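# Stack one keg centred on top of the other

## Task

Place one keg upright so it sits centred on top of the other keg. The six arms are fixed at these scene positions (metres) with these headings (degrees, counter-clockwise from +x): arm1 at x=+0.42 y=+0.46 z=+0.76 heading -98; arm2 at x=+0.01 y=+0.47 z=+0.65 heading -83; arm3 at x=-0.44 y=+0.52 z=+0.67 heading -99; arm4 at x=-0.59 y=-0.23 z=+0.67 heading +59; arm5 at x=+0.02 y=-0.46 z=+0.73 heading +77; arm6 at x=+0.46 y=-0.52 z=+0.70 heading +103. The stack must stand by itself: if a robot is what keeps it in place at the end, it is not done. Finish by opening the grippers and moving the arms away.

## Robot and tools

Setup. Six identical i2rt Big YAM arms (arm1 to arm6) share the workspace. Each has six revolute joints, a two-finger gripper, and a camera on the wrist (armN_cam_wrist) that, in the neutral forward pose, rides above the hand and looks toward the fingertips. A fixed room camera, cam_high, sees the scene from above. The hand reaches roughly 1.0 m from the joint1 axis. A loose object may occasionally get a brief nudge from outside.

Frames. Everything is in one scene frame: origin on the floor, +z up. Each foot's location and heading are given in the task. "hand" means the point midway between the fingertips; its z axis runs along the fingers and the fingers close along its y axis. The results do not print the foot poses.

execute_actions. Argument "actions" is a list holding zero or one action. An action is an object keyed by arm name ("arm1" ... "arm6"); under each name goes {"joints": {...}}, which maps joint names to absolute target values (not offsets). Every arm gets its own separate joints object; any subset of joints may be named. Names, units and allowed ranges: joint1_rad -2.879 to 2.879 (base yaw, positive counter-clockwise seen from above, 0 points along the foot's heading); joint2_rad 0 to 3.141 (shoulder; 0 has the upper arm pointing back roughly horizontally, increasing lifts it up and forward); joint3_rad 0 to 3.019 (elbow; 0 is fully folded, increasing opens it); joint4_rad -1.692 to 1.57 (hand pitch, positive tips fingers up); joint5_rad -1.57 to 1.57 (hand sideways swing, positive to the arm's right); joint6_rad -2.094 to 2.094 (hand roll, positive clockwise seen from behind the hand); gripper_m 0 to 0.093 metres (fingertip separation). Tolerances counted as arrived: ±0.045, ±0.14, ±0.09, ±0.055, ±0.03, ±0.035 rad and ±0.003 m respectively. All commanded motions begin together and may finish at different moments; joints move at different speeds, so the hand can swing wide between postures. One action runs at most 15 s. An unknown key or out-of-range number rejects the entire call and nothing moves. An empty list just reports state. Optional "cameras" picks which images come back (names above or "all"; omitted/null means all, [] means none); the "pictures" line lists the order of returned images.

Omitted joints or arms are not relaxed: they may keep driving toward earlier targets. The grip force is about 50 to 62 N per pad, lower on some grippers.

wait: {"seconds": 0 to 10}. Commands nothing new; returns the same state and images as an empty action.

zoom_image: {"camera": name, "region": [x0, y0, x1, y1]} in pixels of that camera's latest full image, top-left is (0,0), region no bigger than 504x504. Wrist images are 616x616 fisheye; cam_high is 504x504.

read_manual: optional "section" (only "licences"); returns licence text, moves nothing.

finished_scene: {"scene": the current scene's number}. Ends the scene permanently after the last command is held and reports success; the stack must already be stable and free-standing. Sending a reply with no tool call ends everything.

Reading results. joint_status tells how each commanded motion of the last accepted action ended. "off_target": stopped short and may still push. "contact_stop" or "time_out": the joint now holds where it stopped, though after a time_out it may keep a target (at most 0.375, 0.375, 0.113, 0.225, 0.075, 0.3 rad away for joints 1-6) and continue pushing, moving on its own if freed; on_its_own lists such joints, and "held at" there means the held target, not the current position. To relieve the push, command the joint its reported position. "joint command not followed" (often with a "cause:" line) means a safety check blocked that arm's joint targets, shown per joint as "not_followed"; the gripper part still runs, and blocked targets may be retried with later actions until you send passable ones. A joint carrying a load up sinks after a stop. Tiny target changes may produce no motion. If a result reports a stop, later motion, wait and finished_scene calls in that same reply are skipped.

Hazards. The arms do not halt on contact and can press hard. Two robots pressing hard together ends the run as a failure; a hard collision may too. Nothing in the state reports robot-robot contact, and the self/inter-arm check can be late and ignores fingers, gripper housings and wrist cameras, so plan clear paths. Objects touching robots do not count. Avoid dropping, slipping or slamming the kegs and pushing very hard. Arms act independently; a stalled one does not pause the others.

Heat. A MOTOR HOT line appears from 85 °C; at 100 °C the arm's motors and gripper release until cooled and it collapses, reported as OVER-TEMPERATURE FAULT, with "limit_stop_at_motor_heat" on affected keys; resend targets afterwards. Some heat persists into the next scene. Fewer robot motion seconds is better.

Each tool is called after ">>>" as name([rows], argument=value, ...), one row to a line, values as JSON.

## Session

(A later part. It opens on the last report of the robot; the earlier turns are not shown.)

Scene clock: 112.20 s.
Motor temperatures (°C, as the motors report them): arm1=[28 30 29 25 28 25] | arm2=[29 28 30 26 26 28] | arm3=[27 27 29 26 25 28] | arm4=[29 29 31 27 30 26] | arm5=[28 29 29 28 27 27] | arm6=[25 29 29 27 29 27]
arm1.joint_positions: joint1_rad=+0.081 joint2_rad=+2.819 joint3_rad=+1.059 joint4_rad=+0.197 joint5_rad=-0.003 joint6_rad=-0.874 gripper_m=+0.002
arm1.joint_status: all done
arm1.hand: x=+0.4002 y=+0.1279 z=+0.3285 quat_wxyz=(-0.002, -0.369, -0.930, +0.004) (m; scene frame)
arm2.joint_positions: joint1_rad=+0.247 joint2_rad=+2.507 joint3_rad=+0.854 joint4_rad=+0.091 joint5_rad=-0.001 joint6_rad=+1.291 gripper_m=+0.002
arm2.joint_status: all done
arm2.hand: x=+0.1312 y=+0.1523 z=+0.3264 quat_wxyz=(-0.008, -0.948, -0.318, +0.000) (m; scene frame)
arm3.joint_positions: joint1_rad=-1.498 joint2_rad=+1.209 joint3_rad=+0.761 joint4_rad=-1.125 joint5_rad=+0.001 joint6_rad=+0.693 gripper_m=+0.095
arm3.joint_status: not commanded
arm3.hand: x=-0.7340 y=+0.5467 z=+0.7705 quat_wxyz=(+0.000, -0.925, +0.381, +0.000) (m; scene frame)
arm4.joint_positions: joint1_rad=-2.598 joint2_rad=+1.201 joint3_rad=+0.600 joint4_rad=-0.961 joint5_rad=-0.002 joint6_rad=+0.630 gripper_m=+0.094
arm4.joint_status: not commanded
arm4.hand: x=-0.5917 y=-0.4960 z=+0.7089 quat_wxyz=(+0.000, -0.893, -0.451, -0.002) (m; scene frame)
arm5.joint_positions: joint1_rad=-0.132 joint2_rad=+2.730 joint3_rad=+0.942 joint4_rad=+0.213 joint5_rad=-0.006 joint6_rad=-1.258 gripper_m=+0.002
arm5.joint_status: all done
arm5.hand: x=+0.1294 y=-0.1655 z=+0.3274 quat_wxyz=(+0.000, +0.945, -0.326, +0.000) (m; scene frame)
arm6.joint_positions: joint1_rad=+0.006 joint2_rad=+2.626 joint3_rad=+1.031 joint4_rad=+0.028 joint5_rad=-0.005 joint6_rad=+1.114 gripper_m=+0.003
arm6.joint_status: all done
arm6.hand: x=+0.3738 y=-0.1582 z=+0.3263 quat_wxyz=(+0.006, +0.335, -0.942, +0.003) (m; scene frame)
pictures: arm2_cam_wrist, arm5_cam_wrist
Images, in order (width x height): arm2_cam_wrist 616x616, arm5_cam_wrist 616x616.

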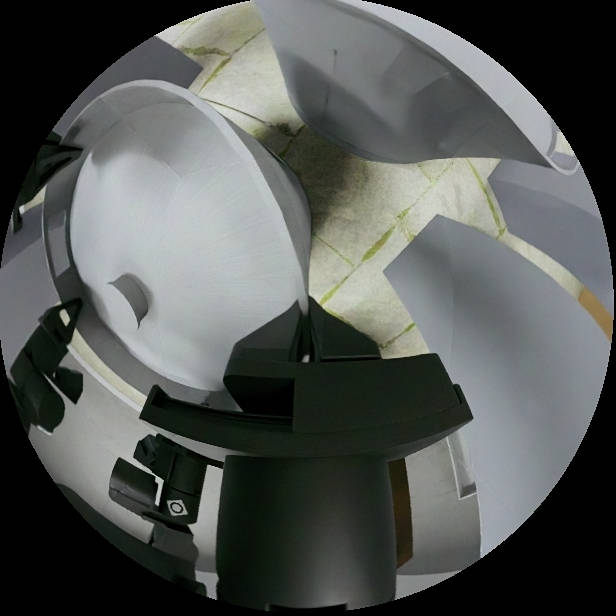

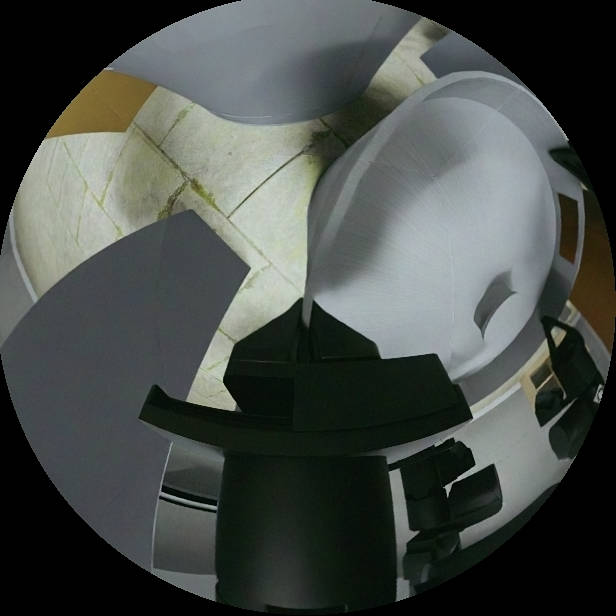

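>>> execute_actions([
  {"arm1":{"joints":{"joint1_rad":0.081,"joint2_rad":2.612,"joint3_rad":0.913,"joint4_rad":0.128,"joint6_rad":-0.874}},"arm2":{"joints":{"joint2_rad":2.268,"joint3_rad":0.754,"joint4_rad":-0.057,"joint6_rad":1.291}},"arm5":{"joints":{"joint2_rad":2.508,"joint3_rad":0.798,"joint4_rad":0.139,"joint6_rad":-1.258}},"arm6":{"joints":{"joint2_rad":2.411,"joint3_rad":0.913,"joint4_rad":-0.073,"joint6_rad":1.114}}},
], cameras=["arm2_cam_wrist","cam_high"])

Scene clock: 122.60 s.
Motor temperatures (°C, as the motors report them): arm1=[28 30 29 25 28 25] | arm2=[29 28 30 26 26 28] | arm3=[27 27 30 26 25 28] | arm4=[29 29 32 27 30 26] | arm5=[28 30 29 28 27 27] | arm6=[25 29 29 27 29 27]
arm1.joint_positions: joint1_rad=+0.081 joint2_rad=+2.680 joint3_rad=+0.947 joint4_rad=+0.162 joint5_rad=+0.003 joint6_rad=-0.889 gripper_m=+0.002
arm1.joint_status: all done
arm1.hand: x=+0.3995 y=+0.1310 z=+0.3788 quat_wxyz=(+0.002, -0.361, -0.932, +0.001) (m; scene frame)
arm2.joint_positions: joint1_rad=+0.248 joint2_rad=+2.354 joint3_rad=+0.784 joint4_rad=-0.014 joint5_rad=-0.002 joint6_rad=+1.282 gripper_m=+0.003
arm2.joint_status: all done
arm2.hand: x=+0.1303 y=+0.1563 z=+0.3758 quat_wxyz=(+0.003, -0.947, -0.322, +0.000) (m; scene frame)
arm3.joint_positions: joint1_rad=-1.498 joint2_rad=+1.209 joint3_rad=+0.761 joint4_rad=-1.125 joint5_rad=+0.001 joint6_rad=+0.693 gripper_m=+0.095
arm3.joint_status: not commanded
arm3.hand: x=-0.7340 y=+0.5467 z=+0.7705 quat_wxyz=(+0.000, -0.925, +0.381, +0.000) (m; scene frame)
arm4.joint_positions: joint1_rad=-2.598 joint2_rad=+1.201 joint3_rad=+0.600 joint4_rad=-0.961 joint5_rad=-0.002 joint6_rad=+0.630 gripper_m=+0.094
arm4.joint_status: not commanded
arm4.hand: x=-0.5917 y=-0.4960 z=+0.7089 quat_wxyz=(+0.000, -0.893, -0.451, -0.002) (m; scene frame)
arm5.joint_positions: joint1_rad=-0.124 joint2_rad=+2.577 joint3_rad=+0.840 joint4_rad=+0.165 joint5_rad=-0.002 joint6_rad=-1.238 gripper_m=+0.002
arm5.joint_status: all done
arm5.hand: x=+0.1280 y=-0.1630 z=+0.3797 quat_wxyz=(-0.002, +0.943, -0.331, +0.001) (m; scene frame)
arm6.joint_positions: joint1_rad=+0.004 joint2_rad=+2.475 joint3_rad=+0.941 joint4_rad=-0.023 joint5_rad=-0.011 joint6_rad=+1.114 gripper_m=+0.002
arm6.joint_status: all done
arm6.hand: x=+0.3732 y=-0.1556 z=+0.3796 quat_wxyz=(+0.009, +0.334, -0.942, -0.001) (m; scene frame)
pictures: arm2_cam_wrist, cam_high
Images, in order (width x height): arm2_cam_wrist 616x616, cam_high 504x504.

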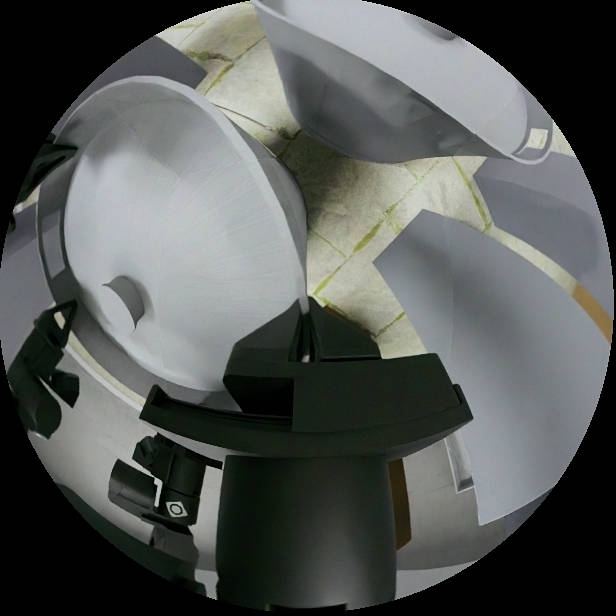

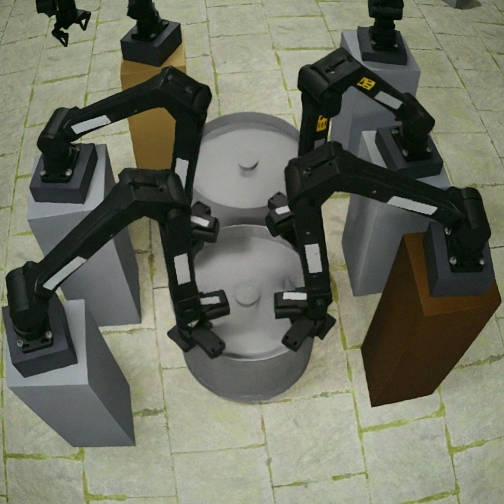

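>>> execute_actions([
  {"arm1":{"joints":{"joint2_rad":2.235,"joint3_rad":0.756,"joint4_rad":-0.022}},"arm2":{"joints":{"joint2_rad":1.868,"joint3_rad":0.704,"joint4_rad":-0.311}},"arm5":{"joints":{"joint2_rad":2.112,"joint3_rad":0.664,"joint4_rad":-0.054}},"arm6":{"joints":{"joint2_rad":2.033,"joint3_rad":0.831,"joint4_rad":-0.269}}},
], cameras=[])

>>> execute_actions([
  {"arm1":{"joints":{"joint2_rad":1.834,"joint3_rad":0.688,"joint4_rad":-0.33}},"arm2":{"joints":{"joint2_rad":1.506,"joint3_rad":0.757,"joint4_rad":-0.698}},"arm5":{"joints":{"joint2_rad":1.688,"joint3_rad":0.635,"joint4_rad":-0.42}},"arm6":{"joints":{"joint2_rad":1.688,"joint3_rad":0.835,"joint4_rad":-0.593}}},
], cameras=[])

>>> execute_actions([
  {"arm1":{"joints":{"joint2_rad":1.474,"joint3_rad":0.752,"joint4_rad":-0.725}},"arm2":{"joints":{"joint2_rad":1.264,"joint3_rad":0.92,"joint4_rad":-1.083}},"arm5":{"joints":{"joint2_rad":1.34,"joint3_rad":0.742,"joint4_rad":-0.846}},"arm6":{"joints":{"joint2_rad":1.424,"joint3_rad":0.952,"joint4_rad":-0.953}}},
], cameras=["arm2_cam_wrist","cam_high"])

Scene clock: 139.13 s.
Motor temperatures (°C, as the motors report them): arm1=[28 31 30 25 28 25] | arm2=[29 30 30 26 26 28] | arm3=[27 27 30 26 25 28] | arm4=[29 29 32 27 30 26] | arm5=[28 31 30 28 27 27] | arm6=[25 30 29 27 30 27]
arm1.joint_positions: joint1_rad=+0.081 joint2_rad=+2.315 joint3_rad=+0.749 joint4_rad=-0.004 joint5_rad=+0.004 joint6_rad=-0.889 gripper_m=+0.002
arm1.joint_status: all done
arm1.hand: x=+0.3995 y=+0.1304 z=+0.4987 quat_wxyz=(+0.002, -0.361, -0.932, +0.001) (m; scene frame)
arm2.joint_positions: joint1_rad=+0.248 joint2_rad=+1.969 joint3_rad=+0.685 joint4_rad=-0.294 joint5_rad=-0.004 joint6_rad=+1.282 gripper_m=+0.003
arm2.joint_status: all done
arm2.hand: x=+0.1318 y=+0.1540 z=+0.4938 quat_wxyz=(+0.000, -0.947, -0.322, -0.001) (m; scene frame)
arm3.joint_positions: joint1_rad=-1.498 joint2_rad=+1.209 joint3_rad=+0.761 joint4_rad=-1.125 joint5_rad=+0.001 joint6_rad=+0.693 gripper_m=+0.095
arm3.joint_status: not commanded
arm3.hand: x=-0.7340 y=+0.5467 z=+0.7705 quat_wxyz=(+0.000, -0.925, +0.381, +0.000) (m; scene frame)
arm4.joint_positions: joint1_rad=-2.598 joint2_rad=+1.201 joint3_rad=+0.600 joint4_rad=-0.961 joint5_rad=-0.002 joint6_rad=+0.630 gripper_m=+0.094
arm4.joint_status: not commanded
arm4.hand: x=-0.5917 y=-0.4960 z=+0.7089 quat_wxyz=(+0.000, -0.893, -0.451, -0.002) (m; scene frame)
arm5.joint_positions: joint1_rad=-0.124 joint2_rad=+2.192 joint3_rad=+0.665 joint4_rad=-0.039 joint5_rad=+0.001 joint6_rad=-1.238 gripper_m=+0.001
arm5.joint_status: all done
arm5.hand: x=+0.1280 y=-0.1627 z=+0.4979 quat_wxyz=(-0.005, +0.943, -0.331, +0.003) (m; scene frame)
arm6.joint_positions: joint1_rad=+0.004 joint2_rad=+2.113 joint3_rad=+0.806 joint4_rad=-0.249 joint5_rad=-0.011 joint6_rad=+1.114 gripper_m=+0.002
arm6.joint_status: all done
arm6.hand: x=+0.3738 y=-0.1543 z=+0.5010 quat_wxyz=(+0.009, +0.334, -0.942, -0.002) (m; scene frame)
pictures: none
No camera images: the call's "cameras" was empty. Leave "cameras" out to get every camera's image.

Scene clock: 140.30 s.
Motor temperatures (°C, as the motors report them): arm1=[28 31 30 25 28 25] | arm2=[29 30 31 26 26 28] | arm3=[27 27 30 26 25 28] | arm4=[29 29 32 27 30 26] | arm5=[28 31 30 28 27 27] | arm6=[25 30 29 27 30 27]
arm1.joint_positions: joint1_rad=+0.081 joint2_rad=+1.905 joint3_rad=+0.651 joint4_rad=-0.319 joint5_rad=+0.008 joint6_rad=-0.889 gripper_m=+0.002
arm1.joint_status: all done
arm1.hand: x=+0.3989 y=+0.1321 z=+0.6207 quat_wxyz=(+0.005, -0.361, -0.932, +0.001) (m; scene frame)
arm2.joint_positions: joint1_rad=+0.250 joint2_rad=+1.593 joint3_rad=+0.692 joint4_rad=-0.664 joint5_rad=-0.004 joint6_rad=+1.282 gripper_m=+0.003
arm2.joint_status: all done
arm2.hand: x=+0.1321 y=+0.1559 z=+0.6151 quat_wxyz=(-0.006, -0.946, -0.324, -0.001) (m; scene frame)
arm3.joint_positions: joint1_rad=-1.498 joint2_rad=+1.209 joint3_rad=+0.761 joint4_rad=-1.125 joint5_rad=+0.001 joint6_rad=+0.693 gripper_m=+0.095
arm3.joint_status: not commanded
arm3.hand: x=-0.7340 y=+0.5467 z=+0.7705 quat_wxyz=(+0.000, -0.925, +0.381, +0.000) (m; scene frame)
arm4.joint_positions: joint1_rad=-2.598 joint2_rad=+1.201 joint3_rad=+0.600 joint4_rad=-0.961 joint5_rad=-0.002 joint6_rad=+0.630 gripper_m=+0.094
arm4.joint_status: not commanded
arm4.hand: x=-0.5917 y=-0.4960 z=+0.7089 quat_wxyz=(+0.000, -0.893, -0.451, -0.002) (m; scene frame)
arm5.joint_positions: joint1_rad=-0.124 joint2_rad=+1.768 joint3_rad=+0.610 joint4_rad=-0.402 joint5_rad=-0.004 joint6_rad=-1.238 gripper_m=+0.001
arm5.joint_status: all done
arm5.hand: x=+0.1276 y=-0.1595 z=+0.6194 quat_wxyz=(-0.008, +0.943, -0.331, +0.001) (m; scene frame)
arm6.joint_positions: joint1_rad=+0.004 joint2_rad=+1.757 joint3_rad=+0.784 joint4_rad=-0.579 joint5_rad=-0.012 joint6_rad=+1.112 gripper_m=+0.002
arm6.joint_status: all done
arm6.hand: x=+0.3741 y=-0.1526 z=+0.6243 quat_wxyz=(+0.009, +0.335, -0.942, -0.004) (m; scene frame)
pictures: none
No camera images: the call's "cameras" was empty. Leave "cameras" out to get every camera's image.

Scene clock: 142.67 s.
Motor temperatures (°C, as the motors report them): arm1=[28 31 31 25 28 25] | arm2=[29 30 32 26 26 28] | arm3=[27 27 30 26 25 28] | arm4=[29 29 32 27 30 26] | arm5=[28 31 30 28 27 27] | arm6=[25 30 30 27 30 27]
arm1.joint_positions: joint1_rad=+0.081 joint2_rad=+1.531 joint3_rad=+0.671 joint4_rad=-0.687 joint5_rad=+0.011 joint6_rad=-0.890 gripper_m=+0.002
arm1.joint_status: all done
arm1.hand: x=+0.3985 y=+0.1310 z=+0.7398 quat_wxyz=(+0.002, -0.361, -0.932, +0.014) (m; scene frame)
arm2.joint_positions: joint1_rad=+0.250 joint2_rad=+1.343 joint3_rad=+0.822 joint4_rad=-1.025 joint5_rad=-0.001 joint6_rad=+1.282 gripper_m=+0.002
arm2.joint_status: joint3_rad time_out (moved +0.130 of +0.228); joint4_rad time_out (moved -0.361 of -0.419); the others done
arm2.on_its_own: joint3_rad reads +0.822 and still pushes toward +0.920 since a time_out; joint4_rad reads -1.025 and still pushes toward -1.083 since a time_out
arm2.hand: x=+0.1327 y=+0.1538 z=+0.7315 quat_wxyz=(-0.016, -0.946, -0.324, +0.000) (m; scene frame)
arm3.joint_positions: joint1_rad=-1.498 joint2_rad=+1.209 joint3_rad=+0.761 joint4_rad=-1.125 joint5_rad=+0.001 joint6_rad=+0.693 gripper_m=+0.095
arm3.joint_status: not commanded
arm3.hand: x=-0.7340 y=+0.5467 z=+0.7705 quat_wxyz=(+0.000, -0.925, +0.381, +0.000) (m; scene frame)
arm4.joint_positions: joint1_rad=-2.598 joint2_rad=+1.201 joint3_rad=+0.600 joint4_rad=-0.961 joint5_rad=-0.002 joint6_rad=+0.630 gripper_m=+0.094
arm4.joint_status: not commanded
arm4.hand: x=-0.5917 y=-0.4960 z=+0.7089 quat_wxyz=(+0.000, -0.893, -0.451, -0.002) (m; scene frame)
arm5.joint_positions: joint1_rad=-0.124 joint2_rad=+1.419 joint3_rad=+0.667 joint4_rad=-0.792 joint5_rad=-0.002 joint6_rad=-1.237 gripper_m=+0.001
arm5.joint_status: all done
arm5.hand: x=+0.1267 y=-0.1613 z=+0.7350 quat_wxyz=(-0.016, +0.943, -0.332, +0.002) (m; scene frame)
arm6.joint_positions: joint1_rad=+0.006 joint2_rad=+1.473 joint3_rad=+0.855 joint4_rad=-0.919 joint5_rad=-0.016 joint6_rad=+1.112 gripper_m=+0.002
arm6.joint_status: joint3_rad time_out (moved +0.071 of +0.168); the others done
arm6.on_its_own: joint3_rad reads +0.855 and still pushes toward +0.952 since a time_out
arm6.hand: x=+0.3747 y=-0.1571 z=+0.7429 quat_wxyz=(+0.010, +0.335, -0.942, -0.012) (m; scene frame)
pictures: arm2_cam_wrist, cam_high
Images, in order (width x height): arm2_cam_wrist 616x616, cam_high 504x504.

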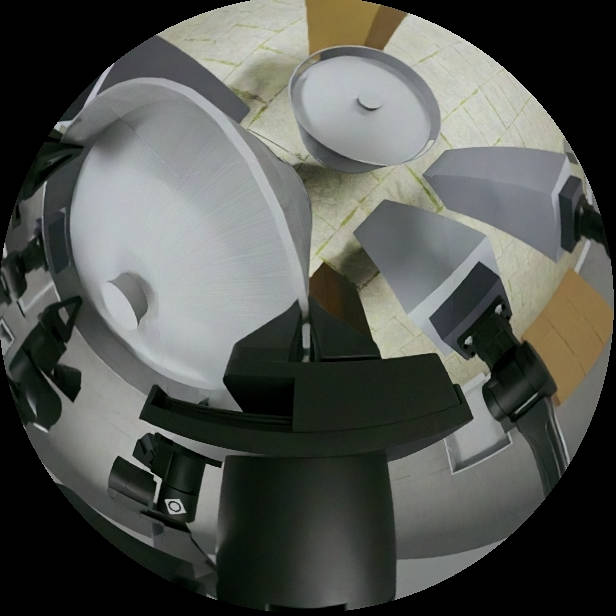

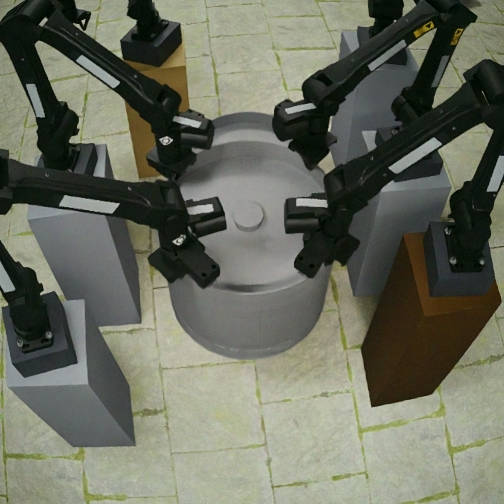

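>>> execute_actions([
  {"arm1":{"joints":{"joint1_rad":-0.275,"joint2_rad":1.525,"joint3_rad":0.8,"joint4_rad":-0.7,"joint6_rad":-1.24}},"arm2":{"joints":{"joint1_rad":-0.116,"joint2_rad":1.184,"joint3_rad":0.836,"joint4_rad":-1.063,"joint6_rad":0.919}},"arm5":{"joints":{"joint1_rad":0.259,"joint2_rad":1.347,"joint3_rad":0.732,"joint4_rad":-0.81,"joint6_rad":-0.856}},"arm6":{"joints":{"joint1_rad":0.271,"joint2_rad":1.559,"joint3_rad":1.128,"joint4_rad":-0.955,"joint6_rad":1.379}}},
], cameras=[])

>>> execute_actions([
  {"arm1":{"joints":{"joint1_rad":-0.566,"joint2_rad":1.623,"joint3_rad":0.957,"joint4_rad":-0.744,"joint6_rad":-1.531}},"arm2":{"joints":{"joint1_rad":-0.51,"joint2_rad":1.21,"joint3_rad":0.861,"joint4_rad":-1.059,"joint6_rad":0.525}},"arm5":{"joints":{"joint1_rad":0.613,"joint2_rad":1.433,"joint3_rad":0.835,"joint4_rad":-0.819,"joint6_rad":-0.502}},"arm6":{"joints":{"joint1_rad":0.466,"joint2_rad":1.717,"joint3_rad":1.38,"joint4_rad":-1.027,"joint6_rad":1.574}}},
], cameras=["cam_high"])

>>> execute_actions([
  {"arm1":{"joints":{"joint1_rad":-0.776,"joint2_rad":1.762,"joint3_rad":1.205,"joint4_rad":-0.828,"joint6_rad":-1.741}},"arm2":{"joints":{"joint1_rad":-0.835,"joint2_rad":1.339,"joint3_rad":0.993,"joint4_rad":-1.051,"joint6_rad":0.2}},"arm5":{"joints":{"joint1_rad":0.871,"joint2_rad":1.577,"joint3_rad":1.04,"joint4_rad":-0.86,"joint6_rad":-0.244}},"arm6":{"joints":{"joint1_rad":0.605,"joint2_rad":1.911,"joint3_rad":1.726,"joint4_rad":-1.152,"joint6_rad":1.713}}},
], cameras=[])

>>> execute_actions([
  {"arm1":{"joints":{"joint1_rad":-0.923,"joint2_rad":1.933,"joint3_rad":1.541,"joint4_rad":-0.962,"joint6_rad":-1.888}},"arm2":{"joints":{"joint1_rad":-1.062,"joint2_rad":1.519,"joint3_rad":1.222,"joint4_rad":-1.08,"joint6_rad":-0.027}},"arm5":{"joints":{"joint1_rad":1.047,"joint2_rad":1.751,"joint3_rad":1.333,"joint4_rad":-0.951,"joint6_rad":-0.068}},"arm6":{"joints":{"joint1_rad":0.707,"joint2_rad":2.175,"joint3_rad":2.235,"joint4_rad":-1.367,"joint6_rad":1.815}}},
])

Scene clock: 172.70 s.
Motor temperatures (°C, as the motors report them): arm1=[28 31 38 25 28 25] | arm2=[29 29 43 27 26 28] | arm3=[27 27 31 26 25 28] | arm4=[29 29 32 27 30 26] | arm5=[28 31 36 28 27 27] | arm6=[25 30 37 27 30 27]
arm1.joint_positions: joint1_rad=-0.290 joint2_rad=+1.589 joint3_rad=+0.718 joint4_rad=-0.678 joint5_rad=+0.016 joint6_rad=-1.265 gripper_m=+0.002
arm1.joint_status: all done
arm1.hand: x=+0.2723 y=+0.1449 z=+0.7337 quat_wxyz=(+0.009, -0.359, -0.933, +0.011) (m; scene frame)
arm2.joint_positions: joint1_rad=-0.119 joint2_rad=+1.275 joint3_rad=+0.757 joint4_rad=-1.070 joint5_rad=-0.004 joint6_rad=+0.909 gripper_m=+0.003
arm2.joint_status: all done
arm2.hand: x=+0.0107 y=+0.1664 z=+0.7303 quat_wxyz=(+0.004, -0.946, -0.326, -0.004) (m; scene frame)
arm3.joint_positions: joint1_rad=-1.498 joint2_rad=+1.209 joint3_rad=+0.761 joint4_rad=-1.125 joint5_rad=+0.001 joint6_rad=+0.693 gripper_m=+0.095
arm3.joint_status: not commanded
arm3.hand: x=-0.7340 y=+0.5467 z=+0.7705 quat_wxyz=(+0.000, -0.925, +0.381, +0.000) (m; scene frame)
arm4.joint_positions: joint1_rad=-2.598 joint2_rad=+1.201 joint3_rad=+0.600 joint4_rad=-0.961 joint5_rad=-0.002 joint6_rad=+0.630 gripper_m=+0.094
arm4.joint_status: not commanded
arm4.hand: x=-0.5917 y=-0.4960 z=+0.7089 quat_wxyz=(+0.000, -0.893, -0.451, -0.002) (m; scene frame)
arm5.joint_positions: joint1_rad=+0.263 joint2_rad=+1.430 joint3_rad=+0.661 joint4_rad=-0.787 joint5_rad=-0.007 joint6_rad=-0.853 gripper_m=+0.001
arm5.joint_status: all done
arm5.hand: x=+0.0055 y=-0.1461 z=+0.7295 quat_wxyz=(-0.008, +0.944, -0.331, -0.004) (m; scene frame)
arm6.joint_positions: joint1_rad=+0.281 joint2_rad=+1.630 joint3_rad=+1.017 joint4_rad=-0.931 joint5_rad=-0.016 joint6_rad=+1.377 gripper_m=+0.003
arm6.joint_status: joint3_rad time_out (moved +0.161 of +0.273); the others done
arm6.on_its_own: joint3_rad reads +1.017 and still pushes toward +1.128 since a time_out
arm6.hand: x=+0.2512 y=-0.1426 z=+0.7353 quat_wxyz=(+0.014, +0.340, -0.940, -0.006) (m; scene frame)
pictures: none
No camera images: the call's "cameras" was empty. Leave "cameras" out to get every camera's image.

not run: a stop came earlier in this reply.

not run: a stop came earlier in this reply.

not run: a stop came earlier in this reply.

>>> execute_actions([
  {"arm1":{"joints":{"joint1_rad":-0.566,"joint2_rad":1.623,"joint3_rad":0.957,"joint4_rad":-0.744,"joint6_rad":-1.531}},"arm2":{"joints":{"joint1_rad":-0.51,"joint2_rad":1.21,"joint3_rad":0.861,"joint4_rad":-1.059,"joint6_rad":0.525}},"arm5":{"joints":{"joint1_rad":0.613,"joint2_rad":1.433,"joint3_rad":0.835,"joint4_rad":-0.819,"joint6_rad":-0.502}},"arm6":{"joints":{"joint1_rad":0.466,"joint2_rad":1.717,"joint3_rad":1.37,"joint4_rad":-1.027,"joint6_rad":1.574}}},
], cameras=["cam_high"])

>>> execute_actions([
  {"arm1":{"joints":{"joint1_rad":-0.776,"joint2_rad":1.762,"joint3_rad":1.205,"joint4_rad":-0.828,"joint6_rad":-1.741}},"arm2":{"joints":{"joint1_rad":-0.835,"joint2_rad":1.339,"joint3_rad":0.993,"joint4_rad":-1.051,"joint6_rad":0.2}},"arm5":{"joints":{"joint1_rad":0.871,"joint2_rad":1.577,"joint3_rad":1.04,"joint4_rad":-0.86,"joint6_rad":-0.244}},"arm6":{"joints":{"joint1_rad":0.605,"joint2_rad":1.911,"joint3_rad":1.716,"joint4_rad":-1.152,"joint6_rad":1.713}}},
], cameras=["cam_high"])

Scene clock: 180.70 s.
Motor temperatures (°C, as the motors report them): arm1=[28 31 39 25 28 25] | arm2=[29 29 44 26 26 28] | arm3=[27 27 31 26 25 28] | arm4=[29 29 32 27 30 26] | arm5=[28 31 36 28 27 27] | arm6=[25 30 38 27 30 27]
arm1.joint_positions: joint1_rad=-0.580 joint2_rad=+1.706 joint3_rad=+0.876 joint4_rad=-0.719 joint5_rad=+0.012 joint6_rad=-1.554 gripper_m=+0.002
arm1.joint_status: all done
arm1.hand: x=+0.1524 y=+0.1582 z=+0.7327 quat_wxyz=(+0.010, -0.360, -0.933, +0.009) (m; scene frame)
arm2.joint_positions: joint1_rad=-0.507 joint2_rad=+1.288 joint3_rad=+0.762 joint4_rad=-1.042 joint5_rad=-0.015 joint6_rad=+0.520 gripper_m=+0.002
arm2.joint_status: joint3_rad time_out (moved +0.005 of +0.104); the others done
arm2.on_its_own: joint3_rad reads +0.762 and still pushes toward +0.861 since a time_out
arm2.hand: x=-0.1061 y=+0.1802 z=+0.7282 quat_wxyz=(-0.010, -0.945, -0.326, -0.003) (m; scene frame)
arm3.joint_positions: joint1_rad=-1.498 joint2_rad=+1.209 joint3_rad=+0.761 joint4_rad=-1.125 joint5_rad=+0.001 joint6_rad=+0.693 gripper_m=+0.095
arm3.joint_status: not commanded
arm3.hand: x=-0.7340 y=+0.5467 z=+0.7705 quat_wxyz=(+0.000, -0.925, +0.381, +0.000) (m; scene frame)
arm4.joint_positions: joint1_rad=-2.598 joint2_rad=+1.201 joint3_rad=+0.600 joint4_rad=-0.961 joint5_rad=-0.002 joint6_rad=+0.630 gripper_m=+0.094
arm4.joint_status: not commanded
arm4.hand: x=-0.5917 y=-0.4960 z=+0.7089 quat_wxyz=(+0.000, -0.893, -0.451, -0.002) (m; scene frame)
arm5.joint_positions: joint1_rad=+0.609 joint2_rad=+1.511 joint3_rad=+0.752 joint4_rad=-0.778 joint5_rad=+0.002 joint6_rad=-0.504 gripper_m=+0.002
arm5.joint_status: all done
arm5.hand: x=-0.1131 y=-0.1341 z=+0.7288 quat_wxyz=(-0.015, +0.943, -0.332, -0.008) (m; scene frame)
arm6.joint_positions: joint1_rad=+0.479 joint2_rad=+1.801 joint3_rad=+1.260 joint4_rad=-1.004 joint5_rad=-0.014 joint6_rad=+1.576 gripper_m=+0.003
arm6.joint_status: joint3_rad time_out (moved +0.243 of +0.353); the others done
arm6.on_its_own: joint3_rad reads +1.260 and still pushes toward +1.370 since a time_out
arm6.hand: x=+0.1318 y=-0.1316 z=+0.7379 quat_wxyz=(+0.015, +0.340, -0.940, -0.004) (m; scene frame)
pictures: cam_high
Images, in order (width x height): cam_high 504x504.

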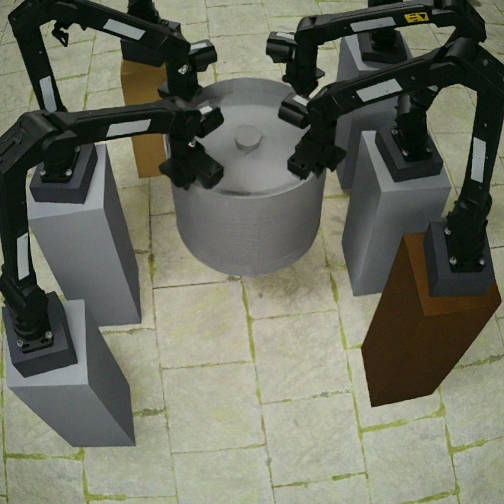

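not run: a stop came earlier in this reply.

>>> execute_actions([
  {"arm1":{"joints":{"joint1_rad":-0.776,"joint2_rad":1.762,"joint3_rad":1.205,"joint4_rad":-0.828,"joint6_rad":-1.741}},"arm2":{"joints":{"joint1_rad":-0.835,"joint2_rad":1.339,"joint3_rad":0.993,"joint4_rad":-1.051,"joint6_rad":0.2}},"arm5":{"joints":{"joint1_rad":0.871,"joint2_rad":1.577,"joint3_rad":1.04,"joint4_rad":-0.86,"joint6_rad":-0.244}},"arm6":{"joints":{"joint1_rad":0.605,"joint2_rad":1.93,"joint3_rad":1.72,"joint4_rad":-1.152,"joint6_rad":1.713}}},
], cameras=[])

>>> execute_actions([
  {"arm1":{"joints":{"joint1_rad":-0.923,"joint2_rad":1.933,"joint3_rad":1.541,"joint4_rad":-0.962,"joint6_rad":-1.888}},"arm2":{"joints":{"joint1_rad":-1.062,"joint2_rad":1.519,"joint3_rad":1.222,"joint4_rad":-1.08,"joint6_rad":-0.027}},"arm5":{"joints":{"joint1_rad":1.047,"joint2_rad":1.751,"joint3_rad":1.333,"joint4_rad":-0.951,"joint6_rad":-0.068}},"arm6":{"joints":{"joint1_rad":0.707,"joint2_rad":2.195,"joint3_rad":2.225,"joint4_rad":-1.367,"joint6_rad":1.815}}},
])

Scene clock: 189.07 s.
Motor temperatures (°C, as the motors report them): arm1=[28 32 40 25 28 25] | arm2=[29 29 46 26 26 28] | arm3=[27 27 31 26 25 28] | arm4=[29 29 32 27 30 26] | arm5=[28 31 37 28 27 27] | arm6=[25 31 39 27 30 27]
arm1.joint_positions: joint1_rad=-0.794 joint2_rad=+1.875 joint3_rad=+1.123 joint4_rad=-0.800 joint5_rad=+0.009 joint6_rad=-1.766 gripper_m=+0.002
arm1.joint_status: all done
arm1.hand: x=+0.0301 y=+0.1738 z=+0.7286 quat_wxyz=(+0.009, -0.361, -0.933, +0.006) (m; scene frame)
arm2.joint_positions: joint1_rad=-0.837 joint2_rad=+1.434 joint3_rad=+0.888 joint4_rad=-1.033 joint5_rad=-0.013 joint6_rad=+0.190 gripper_m=+0.002
arm2.joint_status: joint3_rad time_out (moved +0.126 of +0.231); the others done
arm2.on_its_own: joint3_rad reads +0.888 and still pushes toward +0.993 since a time_out
arm2.hand: x=-0.2265 y=+0.1965 z=+0.7230 quat_wxyz=(-0.007, -0.945, -0.326, -0.006) (m; scene frame)
arm3.joint_positions: joint1_rad=-1.498 joint2_rad=+1.209 joint3_rad=+0.761 joint4_rad=-1.125 joint5_rad=+0.001 joint6_rad=+0.693 gripper_m=+0.095
arm3.joint_status: not commanded
arm3.hand: x=-0.7340 y=+0.5467 z=+0.7705 quat_wxyz=(+0.000, -0.925, +0.381, +0.000) (m; scene frame)
arm4.joint_positions: joint1_rad=-2.598 joint2_rad=+1.201 joint3_rad=+0.600 joint4_rad=-0.961 joint5_rad=-0.002 joint6_rad=+0.630 gripper_m=+0.094
arm4.joint_status: not commanded
arm4.hand: x=-0.5917 y=-0.4960 z=+0.7089 quat_wxyz=(+0.000, -0.893, -0.451, -0.002) (m; scene frame)
arm5.joint_positions: joint1_rad=+0.866 joint2_rad=+1.686 joint3_rad=+0.967 joint4_rad=-0.822 joint5_rad=+0.005 joint6_rad=-0.244 gripper_m=+0.002
arm5.joint_status: all done
arm5.hand: x=-0.2364 y=-0.1178 z=+0.7257 quat_wxyz=(-0.013, +0.943, -0.333, -0.008) (m; scene frame)
arm6.joint_positions: joint1_rad=+0.621 joint2_rad=+2.028 joint3_rad=+1.609 joint4_rad=-1.134 joint5_rad=-0.012 joint6_rad=+1.722 gripper_m=+0.003
arm6.joint_status: joint3_rad time_out (moved +0.348 of +0.460); the others done
arm6.on_its_own: joint3_rad reads +1.609 and still pushes toward +1.720 since a time_out
arm6.hand: x=+0.0098 y=-0.1183 z=+0.7358 quat_wxyz=(+0.014, +0.338, -0.941, +0.001) (m; scene frame)
pictures: none
No camera images: the call's "cameras" was empty. Leave "cameras" out to get every camera's image.

not run: a stop came earlier in this reply.

>>> execute_actions([
  {"arm1":{"joints":{"joint1_rad":-0.923,"joint2_rad":1.925,"joint3_rad":1.541,"joint4_rad":-0.962,"joint6_rad":-1.888}},"arm2":{"joints":{"joint1_rad":-1.062,"joint2_rad":1.505,"joint3_rad":1.23,"joint4_rad":-1.08,"joint6_rad":-0.027}},"arm5":{"joints":{"joint1_rad":1.047,"joint2_rad":1.735,"joint3_rad":1.333,"joint4_rad":-0.951,"joint6_rad":-0.068}},"arm6":{"joints":{"joint1_rad":0.707,"joint2_rad":2.21,"joint3_rad":2.235,"joint4_rad":-1.367,"joint6_rad":1.815}}},
])

Scene clock: 194.67 s.
Motor temperatures (°C, as the motors report them): arm1=[28 33 41 25 28 25] | arm2=[29 30 47 26 26 28] | arm3=[27 27 31 26 25 28] | arm4=[29 29 32 27 30 26] | arm5=[28 32 38 28 27 27] | arm6=[25 32 40 27 30 27]
arm1.joint_positions: joint1_rad=-0.938 joint2_rad=+2.068 joint3_rad=+1.443 joint4_rad=-0.923 joint5_rad=+0.007 joint6_rad=-1.913 gripper_m=+0.002
arm1.joint_status: joint2_rad time_out (moved +0.193 of +0.050); joint3_rad time_out (moved +0.320 of +0.418); the others done
arm1.on_its_own: joint2_rad reads +2.068 and still pushes toward +1.925 since a time_out; joint3_rad reads +1.443 and still pushes toward +1.541 since a time_out
arm1.hand: x=-0.0895 y=+0.1876 z=+0.7258 quat_wxyz=(+0.011, -0.359, -0.933, +0.007) (m; scene frame)
arm2.joint_positions: joint1_rad=-1.061 joint2_rad=+1.631 joint3_rad=+1.110 joint4_rad=-1.060 joint5_rad=-0.014 joint6_rad=-0.037 gripper_m=+0.002
arm2.joint_status: joint3_rad time_out (moved +0.222 of +0.342); the others done
arm2.on_its_own: joint3_rad reads +1.110 and still pushes toward +1.222 since a time_out
arm2.hand: x=-0.3452 y=+0.2093 z=+0.7207 quat_wxyz=(-0.008, -0.945, -0.327, -0.006) (m; scene frame)
arm3.joint_positions: joint1_rad=-1.498 joint2_rad=+1.209 joint3_rad=+0.761 joint4_rad=-1.125 joint5_rad=+0.001 joint6_rad=+0.693 gripper_m=+0.095
arm3.joint_status: not commanded
arm3.hand: x=-0.7340 y=+0.5467 z=+0.7705 quat_wxyz=(+0.000, -0.925, +0.381, +0.000) (m; scene frame)
arm4.joint_positions: joint1_rad=-2.598 joint2_rad=+1.201 joint3_rad=+0.600 joint4_rad=-0.961 joint5_rad=-0.002 joint6_rad=+0.630 gripper_m=+0.094
arm4.joint_status: not commanded
arm4.hand: x=-0.5917 y=-0.4960 z=+0.7089 quat_wxyz=(+0.000, -0.893, -0.451, -0.002) (m; scene frame)
arm5.joint_positions: joint1_rad=+1.037 joint2_rad=+1.871 joint3_rad=+1.242 joint4_rad=-0.909 joint5_rad=+0.008 joint6_rad=-0.075 gripper_m=+0.002
arm5.joint_status: joint3_rad time_out (moved +0.275 of +0.366); the others done
arm5.on_its_own: joint3_rad reads +1.242 and still pushes toward +1.333 since a time_out
arm5.hand: x=-0.3551 y=-0.1058 z=+0.7254 quat_wxyz=(-0.013, +0.943, -0.333, -0.011) (m; scene frame)
arm6.joint_positions: joint1_rad=+0.720 joint2_rad=+2.309 joint3_rad=+2.097 joint4_rad=-1.353 joint5_rad=-0.011 joint6_rad=+1.815 gripper_m=+0.004
arm6.joint_status: joint3_rad time_out (moved +0.488 of +0.626); the others done
arm6.on_its_own: joint3_rad reads +2.097 and still pushes toward +2.209 since a time_out
arm6.hand: x=-0.1071 y=-0.1066 z=+0.7356 quat_wxyz=(+0.010, +0.341, -0.940, +0.007) (m; scene frame)
pictures: arm1_cam_wrist, arm2_cam_wrist, arm3_cam_wrist, arm4_cam_wrist, arm5_cam_wrist, arm6_cam_wrist, cam_high
Images, in order (width x height): arm1_cam_wrist 616x616, arm2_cam_wrist 616x616, arm3_cam_wrist 616x616, arm4_cam_wrist 616x616, arm5_cam_wrist 616x616, arm6_cam_wrist 616x616, cam_high 504x504.

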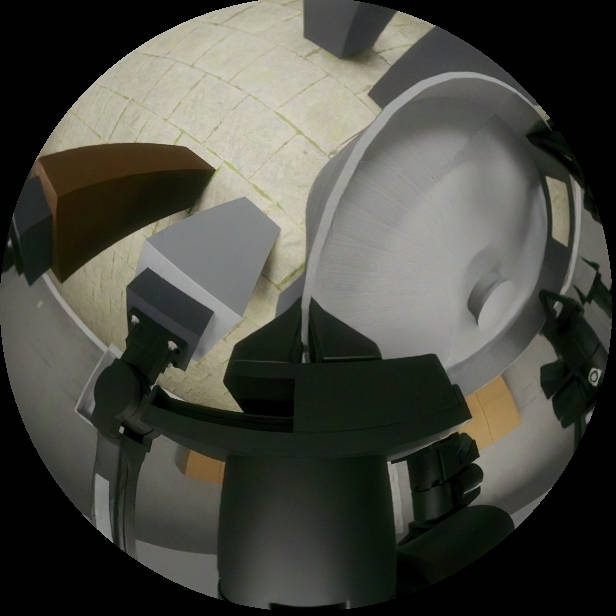

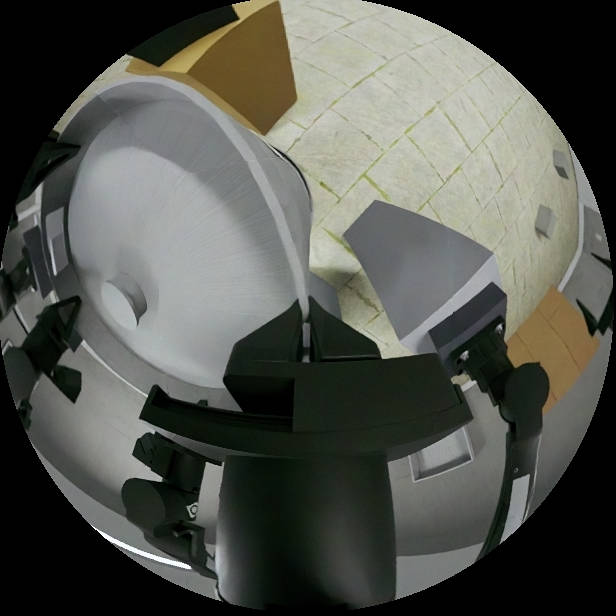

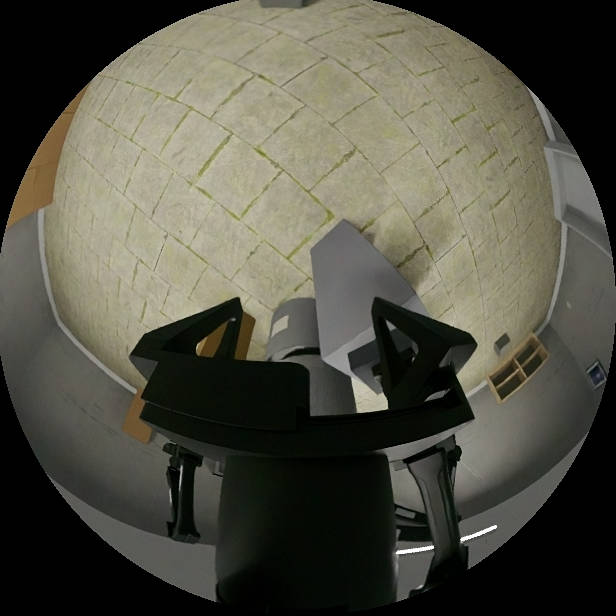

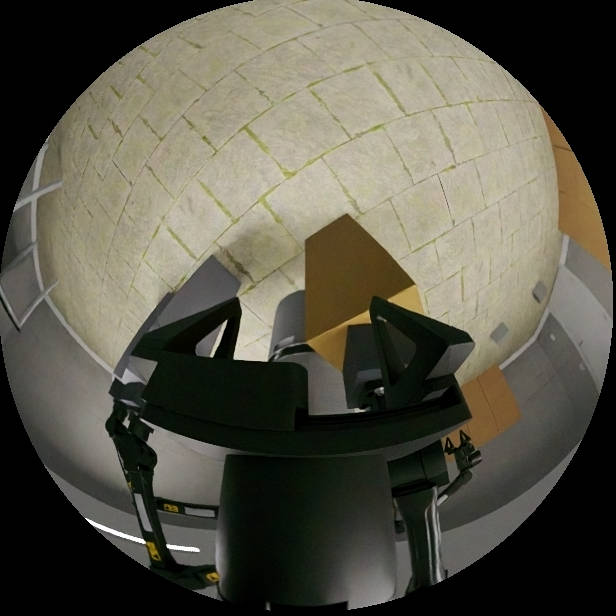

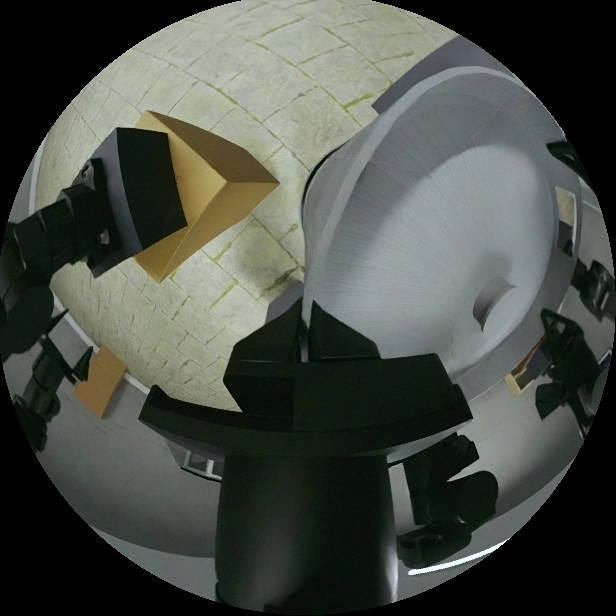

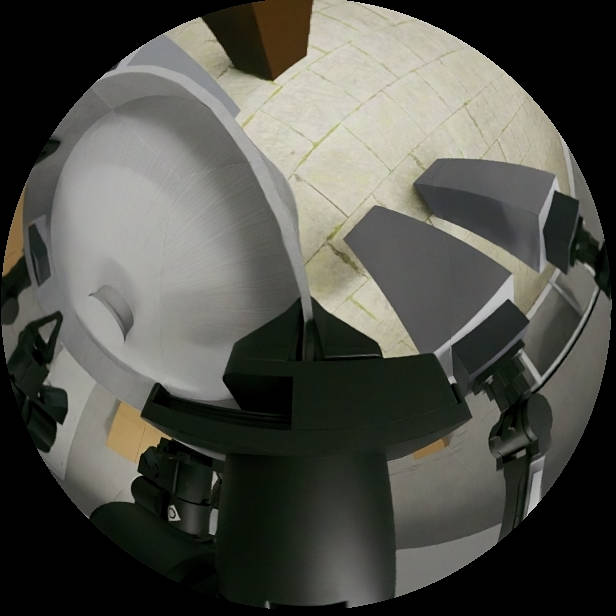

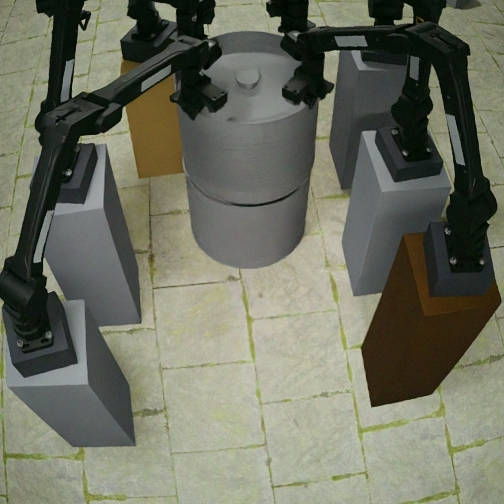

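>>> zoom_image(camera="cam_high", region=[170,110,330,280])

>>> zoom_image(camera="arm2_cam_wrist", region=[240,120,360,260])

>>> zoom_image(camera="arm5_cam_wrist", region=[270,110,390,250])

Region (170, 110, 330, 280) of cam_high's 504x504 image, scaled by 2.965, with more detail than that image has; it fills the left 474 columns of this view, and the rest is white.

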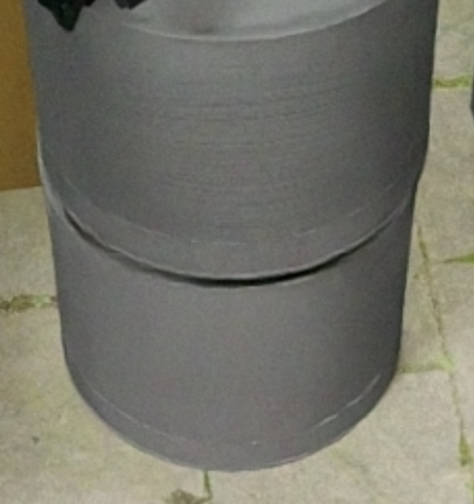

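Region (240, 120, 360, 260) of arm2_cam_wrist's 616x616 image, scaled by 3.600, with more detail than that image has; it fills the left 432 columns of this view, and the rest is white.

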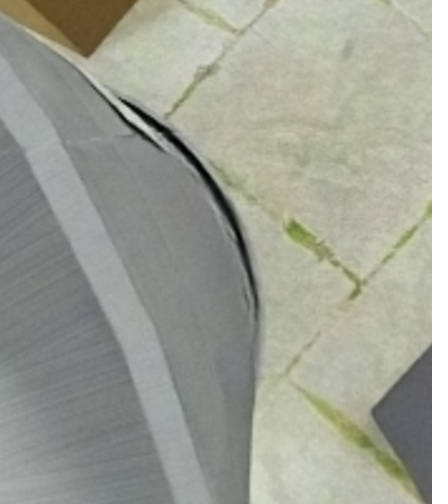

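Region (270, 110, 390, 250) of arm5_cam_wrist's 616x616 image, scaled by 3.600, with more detail than that image has; it fills the left 432 columns of this view, and the rest is white.

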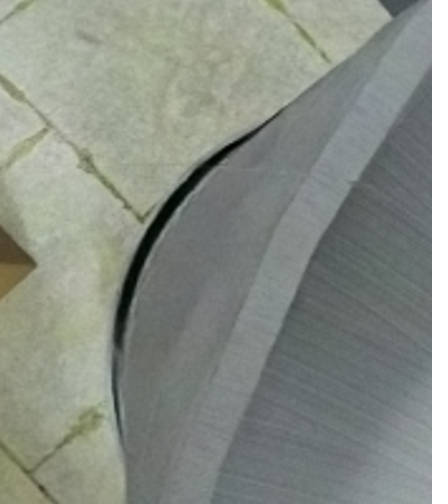

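>>> execute_actions([
  {"arm1":{"joints":{"joint1_rad":-0.925,"joint2_rad":1.989,"joint3_rad":1.575,"joint4_rad":-0.932,"joint6_rad":-1.895}},"arm2":{"joints":{"joint1_rad":-1.067,"joint2_rad":1.567,"joint3_rad":1.232,"joint4_rad":-1.022,"joint6_rad":-0.035}},"arm5":{"joints":{"joint1_rad":1.072,"joint2_rad":1.785,"joint3_rad":1.33,"joint4_rad":-0.898,"joint6_rad":-0.046}},"arm6":{"joints":{"joint1_rad":0.724,"joint2_rad":2.255,"joint3_rad":2.225,"joint4_rad":-1.333,"joint6_rad":1.83}}},
], cameras=["arm1_cam_wrist","arm2_cam_wrist","arm5_cam_wrist","arm6_cam_wrist","cam_high"])

>>> zoom_image(camera="cam_high", region=[170,110,330,280])

>>> zoom_image(camera="arm2_cam_wrist", region=[240,120,360,260])

>>> zoom_image(camera="arm5_cam_wrist", region=[270,110,390,250])

>>> zoom_image(camera="arm1_cam_wrist", region=[270,110,390,250])

Scene clock: 214.70 s.
Motor temperatures (°C, as the motors report them): arm1=[28 36 45 25 28 25] | arm2=[29 32 50 26 26 28] | arm3=[27 27 31 26 25 28] | arm4=[29 29 33 27 30 26] | arm5=[28 35 40 28 27 27] | arm6=[25 35 42 27 30 27]
arm1.joint_positions: joint1_rad=-0.938 joint2_rad=+2.104 joint3_rad=+1.458 joint4_rad=-0.908 joint5_rad=+0.006 joint6_rad=-1.913 gripper_m=+0.002
arm1.joint_status: joint3_rad time_out (moved +0.015 of +0.132); the others done
arm1.on_its_own: joint3_rad reads +1.458 and still pushes toward +1.571 since a time_out
arm1.hand: x=-0.0932 y=+0.1853 z=+0.7107 quat_wxyz=(+0.008, -0.359, -0.933, +0.005) (m; scene frame)
arm2.joint_positions: joint1_rad=-1.061 joint2_rad=+1.681 joint3_rad=+1.110 joint4_rad=-1.032 joint5_rad=-0.011 joint6_rad=-0.037 gripper_m=+0.002
arm2.joint_status: joint3_rad time_out (moved +0.000 of +0.122); the others done
arm2.on_its_own: joint3_rad reads +1.110 and still pushes toward +1.222 since a time_out
arm2.hand: x=-0.3482 y=+0.2075 z=+0.6995 quat_wxyz=(-0.004, -0.945, -0.327, -0.016) (m; scene frame)
arm3.joint_positions: joint1_rad=-1.498 joint2_rad=+1.209 joint3_rad=+0.761 joint4_rad=-1.125 joint5_rad=+0.001 joint6_rad=+0.693 gripper_m=+0.095
arm3.joint_status: not commanded
arm3.hand: x=-0.7340 y=+0.5467 z=+0.7705 quat_wxyz=(+0.000, -0.925, +0.381, +0.000) (m; scene frame)
arm4.joint_positions: joint1_rad=-2.598 joint2_rad=+1.201 joint3_rad=+0.600 joint4_rad=-0.961 joint5_rad=-0.002 joint6_rad=+0.630 gripper_m=+0.094
arm4.joint_status: not commanded
arm4.hand: x=-0.5917 y=-0.4960 z=+0.7089 quat_wxyz=(+0.000, -0.893, -0.451, -0.002) (m; scene frame)
arm5.joint_positions: joint1_rad=+1.048 joint2_rad=+1.917 joint3_rad=+1.242 joint4_rad=-0.876 joint5_rad=+0.017 joint6_rad=-0.065 gripper_m=+0.002
arm5.joint_status: all done
arm5.hand: x=-0.3590 y=-0.1077 z=+0.7030 quat_wxyz=(-0.014, +0.943, -0.332, -0.003) (m; scene frame)
arm6.joint_positions: joint1_rad=+0.726 joint2_rad=+2.336 joint3_rad=+2.097 joint4_rad=-1.333 joint5_rad=-0.004 joint6_rad=+1.824 gripper_m=+0.004
arm6.joint_status: joint3_rad time_out (moved +0.000 of +0.128); the others done
arm6.on_its_own: joint3_rad reads +2.097 and still pushes toward +2.209 since a time_out
arm6.hand: x=-0.1110 y=-0.1083 z=+0.7175 quat_wxyz=(+0.006, +0.340, -0.941, +0.008) (m; scene frame)
pictures: arm1_cam_wrist, arm2_cam_wrist, arm5_cam_wrist, arm6_cam_wrist, cam_high
Images, in order (width x height): arm1_cam_wrist 616x616, arm2_cam_wrist 616x616, arm5_cam_wrist 616x616, arm6_cam_wrist 616x616, cam_high 504x504.

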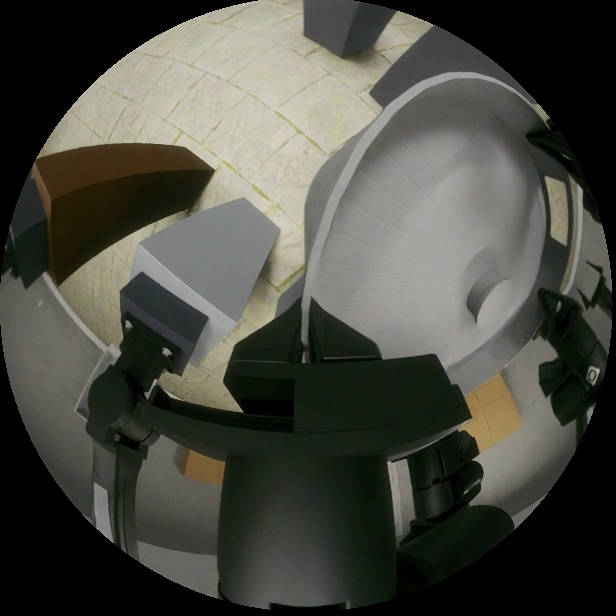

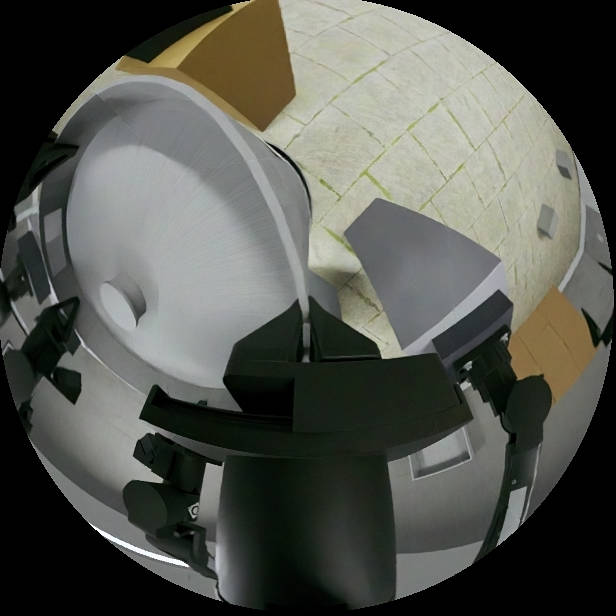

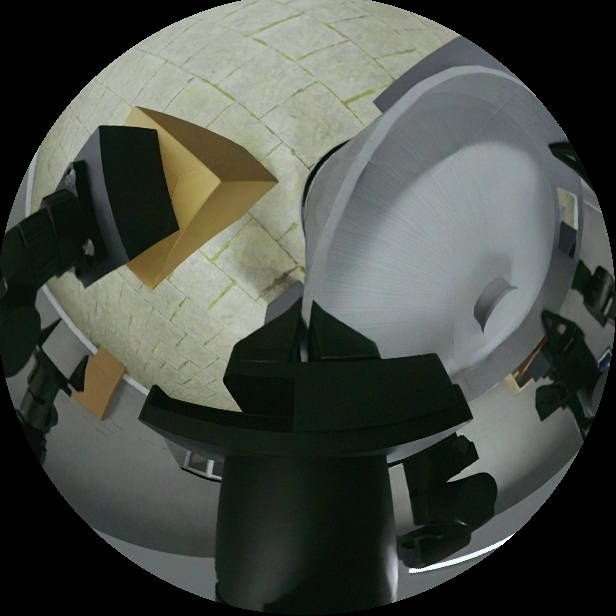

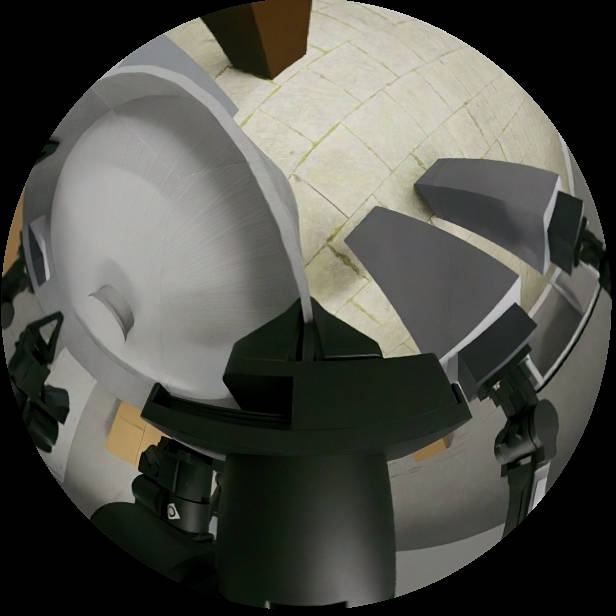

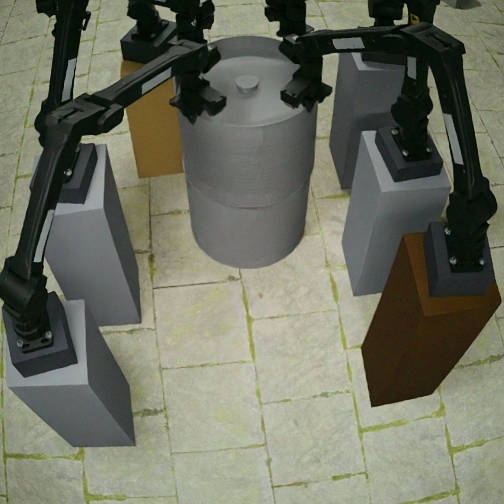

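Region (170, 110, 330, 280) of cam_high's 504x504 image, scaled by 2.965, with more detail than that image has; it fills the left 474 columns of this view, and the rest is white.

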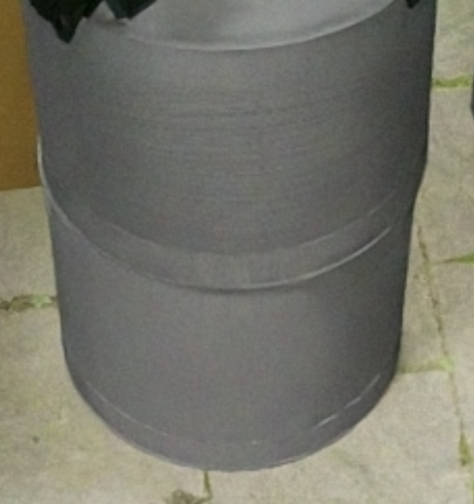

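Region (240, 120, 360, 260) of arm2_cam_wrist's 616x616 image, scaled by 3.600, with more detail than that image has; it fills the left 432 columns of this view, and the rest is white.

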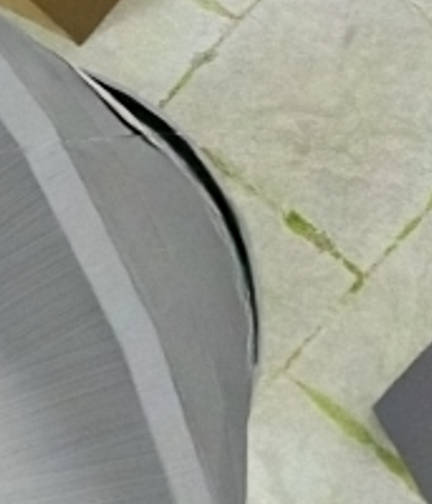

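Region (270, 110, 390, 250) of arm5_cam_wrist's 616x616 image, scaled by 3.600, with more detail than that image has; it fills the left 432 columns of this view, and the rest is white.

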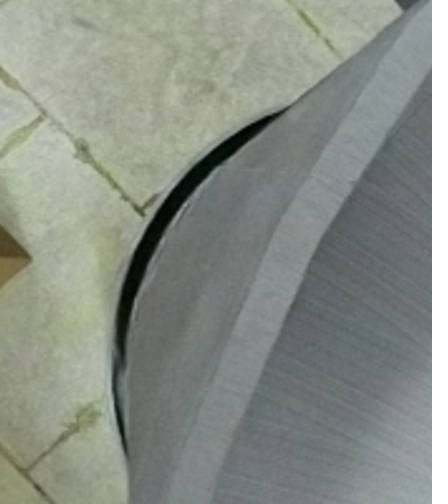

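Region (270, 110, 390, 250) of arm1_cam_wrist's 616x616 image, scaled by 3.600, with more detail than that image has; it fills the left 432 columns of this view, and the rest is white.

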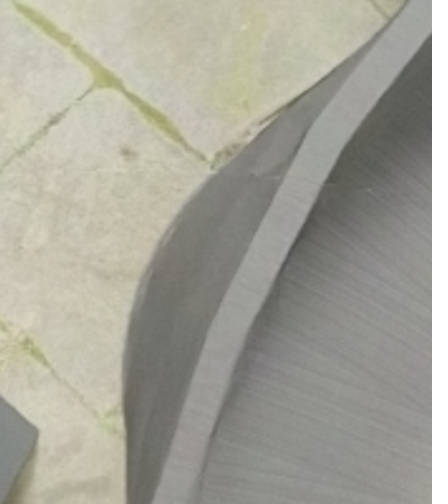

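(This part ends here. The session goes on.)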